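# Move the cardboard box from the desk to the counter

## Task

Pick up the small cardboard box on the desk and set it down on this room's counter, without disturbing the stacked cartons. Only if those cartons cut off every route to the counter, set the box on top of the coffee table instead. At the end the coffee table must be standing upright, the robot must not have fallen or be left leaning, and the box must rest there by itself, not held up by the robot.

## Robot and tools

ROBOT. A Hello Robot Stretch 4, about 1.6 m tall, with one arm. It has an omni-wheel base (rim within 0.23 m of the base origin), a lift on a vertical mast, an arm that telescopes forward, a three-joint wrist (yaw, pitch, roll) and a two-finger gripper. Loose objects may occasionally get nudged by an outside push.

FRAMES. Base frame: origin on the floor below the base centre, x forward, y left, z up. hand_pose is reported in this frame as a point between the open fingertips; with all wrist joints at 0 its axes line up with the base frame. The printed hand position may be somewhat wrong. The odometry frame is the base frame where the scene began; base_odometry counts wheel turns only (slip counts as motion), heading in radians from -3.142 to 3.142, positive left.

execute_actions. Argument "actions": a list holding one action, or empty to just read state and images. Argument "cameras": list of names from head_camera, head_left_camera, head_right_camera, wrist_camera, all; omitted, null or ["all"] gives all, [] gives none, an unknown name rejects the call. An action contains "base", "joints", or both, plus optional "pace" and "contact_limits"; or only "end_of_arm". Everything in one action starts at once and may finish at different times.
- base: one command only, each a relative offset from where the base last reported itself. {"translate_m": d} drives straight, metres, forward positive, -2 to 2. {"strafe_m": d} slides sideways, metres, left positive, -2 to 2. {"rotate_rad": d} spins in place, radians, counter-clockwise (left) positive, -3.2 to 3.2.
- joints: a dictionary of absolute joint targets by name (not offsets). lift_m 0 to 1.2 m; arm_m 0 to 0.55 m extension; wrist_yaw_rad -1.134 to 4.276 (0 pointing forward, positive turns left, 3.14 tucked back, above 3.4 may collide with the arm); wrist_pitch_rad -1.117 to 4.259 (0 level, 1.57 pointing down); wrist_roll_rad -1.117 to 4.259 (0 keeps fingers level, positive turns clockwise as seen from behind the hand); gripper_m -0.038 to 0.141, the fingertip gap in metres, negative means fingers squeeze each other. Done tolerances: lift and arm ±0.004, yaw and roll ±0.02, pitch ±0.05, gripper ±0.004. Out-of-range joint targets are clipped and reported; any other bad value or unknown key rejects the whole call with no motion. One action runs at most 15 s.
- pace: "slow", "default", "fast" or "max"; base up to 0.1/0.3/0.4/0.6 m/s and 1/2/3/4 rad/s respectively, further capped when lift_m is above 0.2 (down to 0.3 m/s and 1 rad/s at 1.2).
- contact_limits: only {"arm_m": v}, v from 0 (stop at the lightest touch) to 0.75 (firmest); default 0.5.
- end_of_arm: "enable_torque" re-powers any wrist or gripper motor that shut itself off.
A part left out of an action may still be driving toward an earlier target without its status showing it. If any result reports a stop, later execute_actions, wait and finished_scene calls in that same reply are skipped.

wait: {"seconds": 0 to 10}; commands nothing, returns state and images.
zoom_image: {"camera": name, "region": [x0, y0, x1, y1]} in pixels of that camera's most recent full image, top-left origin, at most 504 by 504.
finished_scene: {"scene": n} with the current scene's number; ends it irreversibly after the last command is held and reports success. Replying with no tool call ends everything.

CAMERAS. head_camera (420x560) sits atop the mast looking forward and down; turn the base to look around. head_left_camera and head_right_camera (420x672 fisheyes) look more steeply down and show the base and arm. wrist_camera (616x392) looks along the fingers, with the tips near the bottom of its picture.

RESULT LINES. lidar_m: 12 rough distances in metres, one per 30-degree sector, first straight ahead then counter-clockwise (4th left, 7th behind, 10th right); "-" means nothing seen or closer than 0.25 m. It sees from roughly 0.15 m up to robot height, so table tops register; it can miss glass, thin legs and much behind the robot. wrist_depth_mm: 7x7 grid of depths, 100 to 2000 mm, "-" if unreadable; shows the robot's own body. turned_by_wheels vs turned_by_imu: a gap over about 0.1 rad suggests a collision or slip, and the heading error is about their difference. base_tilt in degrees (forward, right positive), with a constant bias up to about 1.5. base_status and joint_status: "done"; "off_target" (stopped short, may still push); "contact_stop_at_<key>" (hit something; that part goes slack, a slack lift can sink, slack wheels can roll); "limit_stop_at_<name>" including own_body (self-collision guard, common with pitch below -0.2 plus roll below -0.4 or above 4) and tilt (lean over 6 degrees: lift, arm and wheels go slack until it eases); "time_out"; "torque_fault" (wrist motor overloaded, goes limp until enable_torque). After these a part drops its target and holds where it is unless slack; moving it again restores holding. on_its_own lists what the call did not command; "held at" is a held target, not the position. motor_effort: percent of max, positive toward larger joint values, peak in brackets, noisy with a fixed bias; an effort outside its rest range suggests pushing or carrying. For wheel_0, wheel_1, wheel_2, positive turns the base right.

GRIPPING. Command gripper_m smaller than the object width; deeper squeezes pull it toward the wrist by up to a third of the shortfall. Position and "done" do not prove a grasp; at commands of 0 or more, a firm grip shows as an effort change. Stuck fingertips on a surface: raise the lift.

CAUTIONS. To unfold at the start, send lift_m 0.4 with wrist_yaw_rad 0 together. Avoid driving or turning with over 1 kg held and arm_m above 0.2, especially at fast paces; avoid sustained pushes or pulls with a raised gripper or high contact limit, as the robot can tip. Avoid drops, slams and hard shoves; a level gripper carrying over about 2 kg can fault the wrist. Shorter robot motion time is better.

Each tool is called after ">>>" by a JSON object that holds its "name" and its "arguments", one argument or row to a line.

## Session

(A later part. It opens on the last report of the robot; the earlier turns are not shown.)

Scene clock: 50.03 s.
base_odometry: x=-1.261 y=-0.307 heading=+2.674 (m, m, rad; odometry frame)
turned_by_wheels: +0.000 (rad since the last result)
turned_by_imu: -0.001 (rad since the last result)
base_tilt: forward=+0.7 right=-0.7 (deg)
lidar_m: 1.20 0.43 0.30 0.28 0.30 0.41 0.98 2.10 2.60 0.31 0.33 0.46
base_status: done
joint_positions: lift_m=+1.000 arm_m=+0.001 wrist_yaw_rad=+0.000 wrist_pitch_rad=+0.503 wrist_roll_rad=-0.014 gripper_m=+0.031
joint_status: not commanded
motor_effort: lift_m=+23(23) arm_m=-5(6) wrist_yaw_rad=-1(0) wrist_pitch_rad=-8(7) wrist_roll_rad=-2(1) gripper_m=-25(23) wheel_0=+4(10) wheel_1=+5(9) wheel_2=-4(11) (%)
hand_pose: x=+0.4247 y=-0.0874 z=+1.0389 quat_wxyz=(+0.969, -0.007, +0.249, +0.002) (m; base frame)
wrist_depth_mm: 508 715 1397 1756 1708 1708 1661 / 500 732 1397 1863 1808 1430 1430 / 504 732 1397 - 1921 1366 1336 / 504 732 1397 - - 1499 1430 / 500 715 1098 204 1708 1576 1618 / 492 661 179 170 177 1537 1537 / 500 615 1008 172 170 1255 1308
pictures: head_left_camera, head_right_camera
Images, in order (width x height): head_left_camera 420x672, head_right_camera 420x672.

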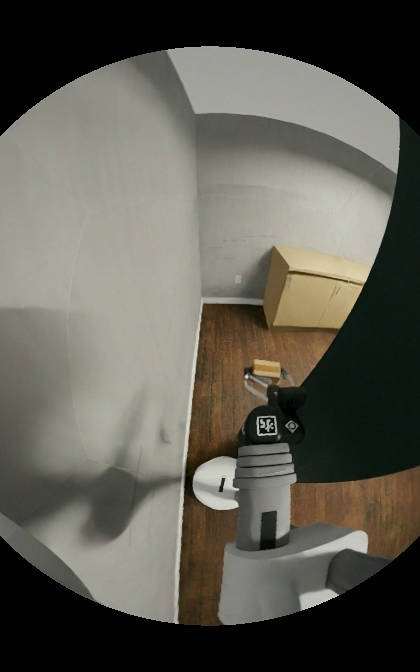

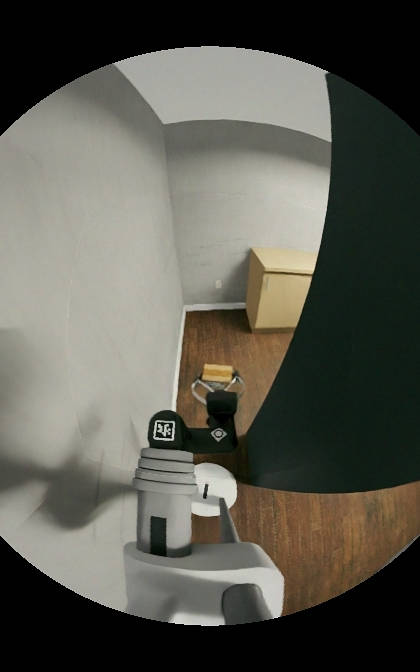

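Aligned. Counter front is about 1.5 m ahead.

>>> {"name": "execute_actions", "arguments": {
  "actions": [
    {"base":{"translate_m":0.8},"joints":{"lift_m":1.08}}
  ],
  "cameras": []
}}

>>> {"name": "execute_actions", "arguments": {
  "actions": [
    {"base":{"strafe_m":-0.6},"pace":"fast"}
  ]
}}

Scene clock: 54.37 s.
base_odometry: x=-1.975 y=+0.053 heading=+2.674 (m, m, rad; odometry frame)
turned_by_wheels: +0.000 (rad since the last result)
turned_by_imu: -0.003 (rad since the last result)
base_tilt: forward=+0.6 right=-0.9 (deg)
lidar_m: 1.24 0.44 0.31 0.30 0.31 0.44 1.15 0.47 0.47 1.27 1.07 0.94
base_status: done
joint_positions: lift_m=+1.080 arm_m=+0.001 wrist_yaw_rad=+0.000 wrist_pitch_rad=+0.503 wrist_roll_rad=-0.014 gripper_m=+0.031
joint_status: all done
motor_effort: lift_m=+24(25) arm_m=-5(6) wrist_yaw_rad=-1(1) wrist_pitch_rad=-8(8) wrist_roll_rad=-3(3) gripper_m=-23(25) wheel_0=+3(8) wheel_1=+3(9) wheel_2=-2(16) (%)
hand_pose: x=+0.4247 y=-0.0874 z=+1.1189 quat_wxyz=(+0.969, -0.007, +0.249, +0.002) (m; base frame)
wrist_depth_mm: 521 741 1008 1008 1025 991 976 / 517 750 1078 1078 1078 1042 1060 / 512 750 1160 1160 1160 1118 1078 / 512 750 1255 1308 1229 1008 778 / 508 732 1118 204 1336 1025 691 / 508 691 178 170 178 866 715 / 512 621 1025 171 170 917 768
pictures: none
No camera images: the call's "cameras" was empty. Leave "cameras" out to get every camera's image.

Scene clock: 57.47 s.
base_odometry: x=-1.705 y=+0.589 heading=+2.674 (m, m, rad; odometry frame)
turned_by_wheels: +0.000 (rad since the last result)
turned_by_imu: -0.002 (rad since the last result)
base_tilt: forward=+0.7 right=-0.9 (deg)
lidar_m: 0.75 1.31 0.93 0.90 0.92 0.34 0.31 0.33 0.47 1.23 1.10 0.80
base_status: done
joint_positions: lift_m=+1.080 arm_m=+0.001 wrist_yaw_rad=+0.000 wrist_pitch_rad=+0.503 wrist_roll_rad=-0.014 gripper_m=+0.031
joint_status: not commanded
motor_effort: lift_m=+23(24) arm_m=-5(5) wrist_yaw_rad=+0(2) wrist_pitch_rad=-9(8) wrist_roll_rad=-4(0) gripper_m=-25(25) wheel_0=+2(16) wheel_1=-1(13) wheel_2=+0(2) (%)
hand_pose: x=+0.4246 y=-0.0874 z=+1.1189 quat_wxyz=(+0.969, -0.007, +0.249, +0.002) (m; base frame)
wrist_depth_mm: 1042 1025 1042 1042 1008 1008 991 / 1078 1098 1078 1078 1078 1060 1042 / 1182 1182 1160 1118 1078 1078 1060 / 1255 1281 1281 788 788 768 759 / 1281 1430 1366 204 627 654 634 / 1255 1537 178 170 177 691 715 / 1255 1366 1430 172 170 778 788
pictures: head_camera, head_left_camera, head_right_camera, wrist_camera
Images, in order (width x height): head_camera 420x560, head_left_camera 420x672, head_right_camera 420x672, wrist_camera 616x392.

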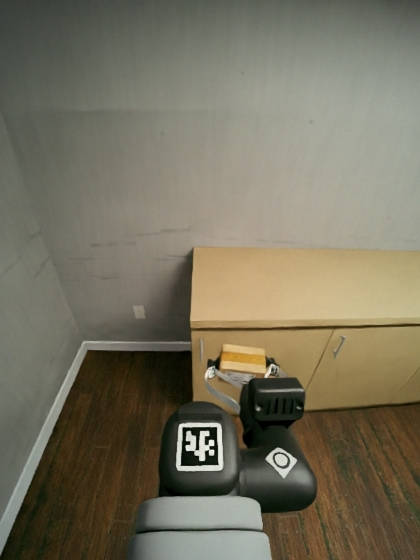

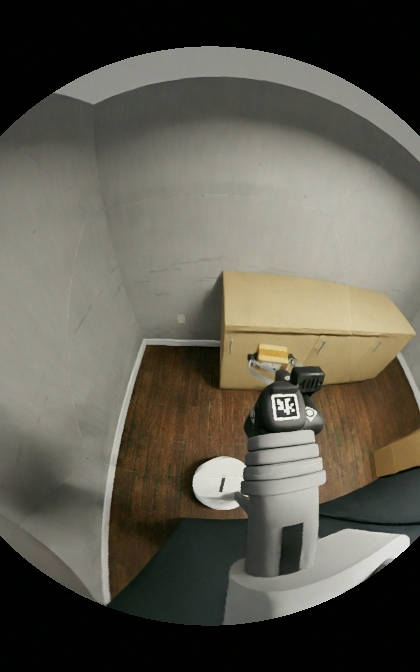

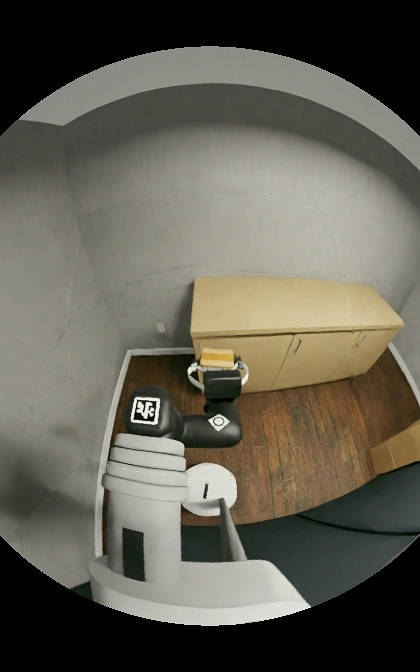

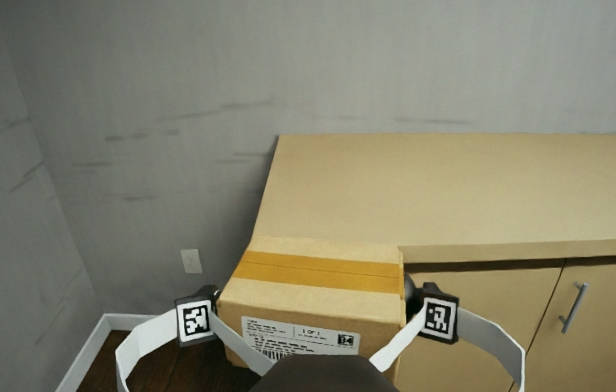

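>>> {"name": "execute_actions", "arguments": {
  "actions": [
    {"base":{"strafe_m":-0.15},"joints":{"arm_m":0.5,"lift_m":0.97},"pace":"default"}
  ],
  "cameras": ["wrist_camera"]
}}

>>> {"name": "execute_actions", "arguments": {
  "actions": [
    {"joints":{"lift_m":0.915},"pace":"slow"}
  ],
  "cameras": ["wrist_camera","head_camera"]
}}

Scene clock: 60.27 s.
base_odometry: x=-1.638 y=+0.723 heading=+2.674 (m, m, rad; odometry frame)
turned_by_wheels: +0.000 (rad since the last result)
turned_by_imu: -0.001 (rad since the last result)
base_tilt: forward=+0.6 right=-0.9 (deg)
lidar_m: 0.75 1.43 1.10 1.03 0.47 0.34 0.32 0.34 0.45 1.22 1.10 0.80
base_status: done
joint_positions: lift_m=+0.970 arm_m=+0.499 wrist_yaw_rad=+0.000 wrist_pitch_rad=+0.503 wrist_roll_rad=-0.014 gripper_m=+0.031
joint_status: all done
motor_effort: lift_m=+18(26) arm_m=+6(6) wrist_yaw_rad=-1(0) wrist_pitch_rad=-9(8) wrist_roll_rad=-1(3) gripper_m=-25(24) wheel_0=+3(9) wheel_1=-3(11) wheel_2=+0(2) (%)
hand_pose: x=+0.9227 y=-0.0874 z=+1.0094 quat_wxyz=(+0.969, -0.007, +0.249, +0.002) (m; base frame)
wrist_depth_mm: 580 580 574 569 569 564 559 / 615 615 621 609 609 603 591 / 661 661 668 661 647 647 640 / 723 699 559 549 539 530 525 / 798 430 427 204 402 413 410 / 362 349 178 170 178 332 329 / 298 282 282 172 170 274 286
pictures: wrist_camera
Images, in order (width x height): wrist_camera 616x392.

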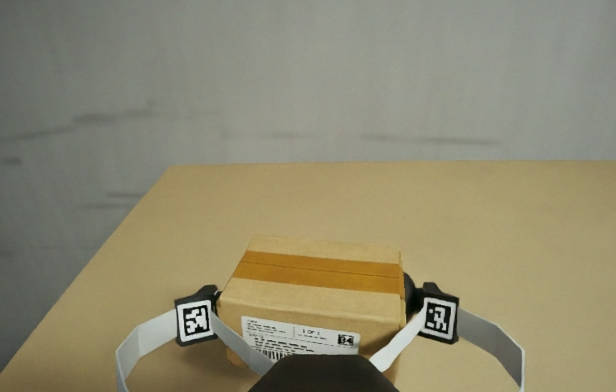

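Scene clock: 61.60 s.
base_odometry: x=-1.638 y=+0.723 heading=+2.674 (m, m, rad; odometry frame)
turned_by_wheels: +0.000 (rad since the last result)
turned_by_imu: +0.000 (rad since the last result)
base_tilt: forward=+0.7 right=-0.9 (deg)
lidar_m: 0.75 1.42 1.09 1.04 0.47 0.34 0.30 0.34 0.46 1.24 1.10 0.81
base_status: not commanded
joint_positions: lift_m=+0.915 arm_m=+0.499 wrist_yaw_rad=+0.000 wrist_pitch_rad=+0.503 wrist_roll_rad=-0.014 gripper_m=+0.031
joint_status: all done
motor_effort: lift_m=+18(17) arm_m=+6(6) wrist_yaw_rad=-1(1) wrist_pitch_rad=-7(8) wrist_roll_rad=-3(2) gripper_m=-23(23) wheel_0=+3(3) wheel_1=-2(2) wheel_2=+0(0) (%)
hand_pose: x=+0.9227 y=-0.0874 z=+0.9544 quat_wxyz=(+0.969, -0.007, +0.249, +0.002) (m; base frame)
wrist_depth_mm: 574 574 569 569 569 564 564 / 615 615 609 615 609 603 597 / 668 654 621 603 591 585 585 / 715 442 436 430 427 421 413 / 357 342 338 204 315 325 319 / 273 276 179 171 178 262 259 / 235 222 222 172 170 215 -
pictures: head_camera, wrist_camera
Images, in order (width x height): head_camera 420x560, wrist_camera 616x392.

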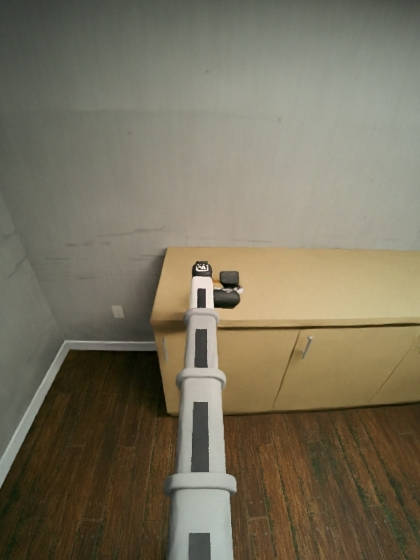

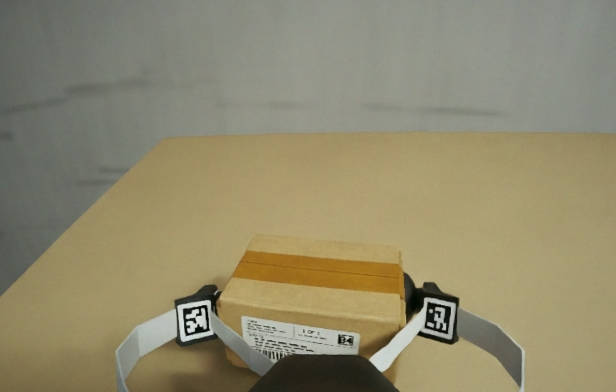

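>>> {"name": "execute_actions", "arguments": {
  "actions": [
    {"joints":{"lift_m":0.894},"pace":"slow"}
  ],
  "cameras": []
}}

>>> {"name": "execute_actions", "arguments": {
  "actions": [
    {"joints":{"gripper_m":0.135}}
  ],
  "cameras": []
}}

>>> {"name": "execute_actions", "arguments": {
  "actions": [
    {"joints":{"arm_m":0.3},"pace":"fast"}
  ],
  "cameras": ["wrist_camera"]
}}

Scene clock: 62.87 s.
base_odometry: x=-1.638 y=+0.723 heading=+2.674 (m, m, rad; odometry frame)
turned_by_wheels: +0.000 (rad since the last result)
turned_by_imu: +0.000 (rad since the last result)
base_tilt: forward=+0.6 right=-0.9 (deg)
lidar_m: 0.76 1.42 1.09 1.03 0.48 0.32 0.31 0.33 0.45 1.20 1.12 0.79
base_status: not commanded
joint_positions: lift_m=+0.894 arm_m=+0.499 wrist_yaw_rad=+0.000 wrist_pitch_rad=+0.503 wrist_roll_rad=-0.014 gripper_m=+0.031
joint_status: all done
motor_effort: lift_m=+18(18) arm_m=+6(6) wrist_yaw_rad=-2(1) wrist_pitch_rad=-7(8) wrist_roll_rad=-1(2) gripper_m=-23(25) wheel_0=+3(3) wheel_1=-3(2) wheel_2=+0(0) (%)
hand_pose: x=+0.9227 y=-0.0874 z=+0.9334 quat_wxyz=(+0.969, -0.007, +0.249, +0.002) (m; base frame)
wrist_depth_mm: 574 580 574 574 569 559 559 / 609 621 615 615 609 603 597 / 668 654 554 544 530 525 525 / 707 399 392 387 382 377 373 / 306 307 303 204 282 291 287 / 245 246 178 170 178 234 235 / 211 199 199 171 170 193 -
pictures: none
No camera images: the call's "cameras" was empty. Leave "cameras" out to get every camera's image.

Scene clock: 64.87 s.
base_odometry: x=-1.638 y=+0.723 heading=+2.674 (m, m, rad; odometry frame)
turned_by_wheels: +0.000 (rad since the last result)
turned_by_imu: -0.001 (rad since the last result)
base_tilt: forward=+0.6 right=-1.0 (deg)
lidar_m: 0.76 1.43 1.09 1.04 0.47 0.34 0.32 0.34 0.44 1.25 1.11 0.80
base_status: not commanded
joint_positions: lift_m=+0.894 arm_m=+0.499 wrist_yaw_rad=+0.000 wrist_pitch_rad=+0.502 wrist_roll_rad=-0.014 gripper_m=+0.135
joint_status: all done
motor_effort: lift_m=+18(17) arm_m=+6(6) wrist_yaw_rad=+0(0) wrist_pitch_rad=-6(8) wrist_roll_rad=-2(2) gripper_m=+2(21) wheel_0=+3(3) wheel_1=-3(3) wheel_2=+0(0) (%)
hand_pose: x=+0.9228 y=-0.0874 z=+0.9337 quat_wxyz=(+0.969, -0.007, +0.248, +0.002) (m; base frame)
wrist_depth_mm: 574 580 569 569 569 564 564 / 615 615 615 615 609 603 591 / 668 647 559 549 535 530 530 / 707 399 397 389 382 379 373 / 307 306 304 220 273 291 290 / 246 247 196 190 187 213 235 / 212 205 208 150 198 201 -
pictures: none
No camera images: the call's "cameras" was empty. Leave "cameras" out to get every camera's image.

Scene clock: 66.30 s.
base_odometry: x=-1.638 y=+0.723 heading=+2.674 (m, m, rad; odometry frame)
turned_by_wheels: +0.000 (rad since the last result)
turned_by_imu: -0.001 (rad since the last result)
base_tilt: forward=+0.6 right=-1.0 (deg)
lidar_m: 0.77 1.41 1.08 1.04 0.47 0.34 0.31 0.34 0.47 1.21 1.12 0.79
base_status: not commanded
joint_positions: lift_m=+0.894 arm_m=+0.301 wrist_yaw_rad=+0.000 wrist_pitch_rad=+0.502 wrist_roll_rad=-0.014 gripper_m=+0.135
joint_status: all done
motor_effort: lift_m=+17(17) arm_m=-5(7) wrist_yaw_rad=+0(1) wrist_pitch_rad=-5(4) wrist_roll_rad=-3(2) gripper_m=+1(1) wheel_0=+3(3) wheel_1=-2(2) wheel_2=+0(0) (%)
hand_pose: x=+0.7248 y=-0.0875 z=+0.9336 quat_wxyz=(+0.969, -0.007, +0.248, +0.002) (m; base frame)
wrist_depth_mm: 750 759 759 750 741 741 741 / 798 809 798 788 788 788 768 / 866 854 559 473 535 535 525 / 946 399 397 370 384 377 373 / 307 307 304 304 298 294 289 / 298 294 211 289 282 213 314 / 1229 355 357 150 343 345 345
pictures: wrist_camera
Images, in order (width x height): wrist_camera 616x392.

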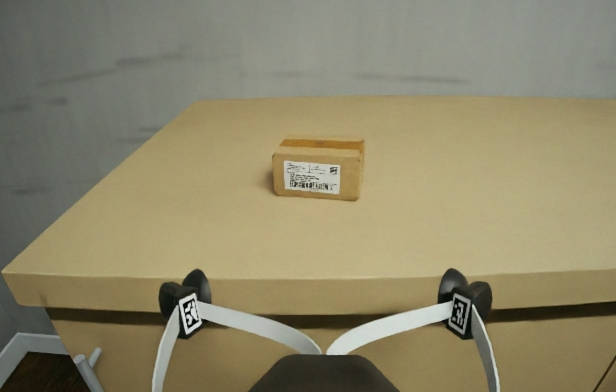

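>>> {"name": "finished_scene", "arguments": {
  "scene": 1
}}

The scene is finished: the task was done.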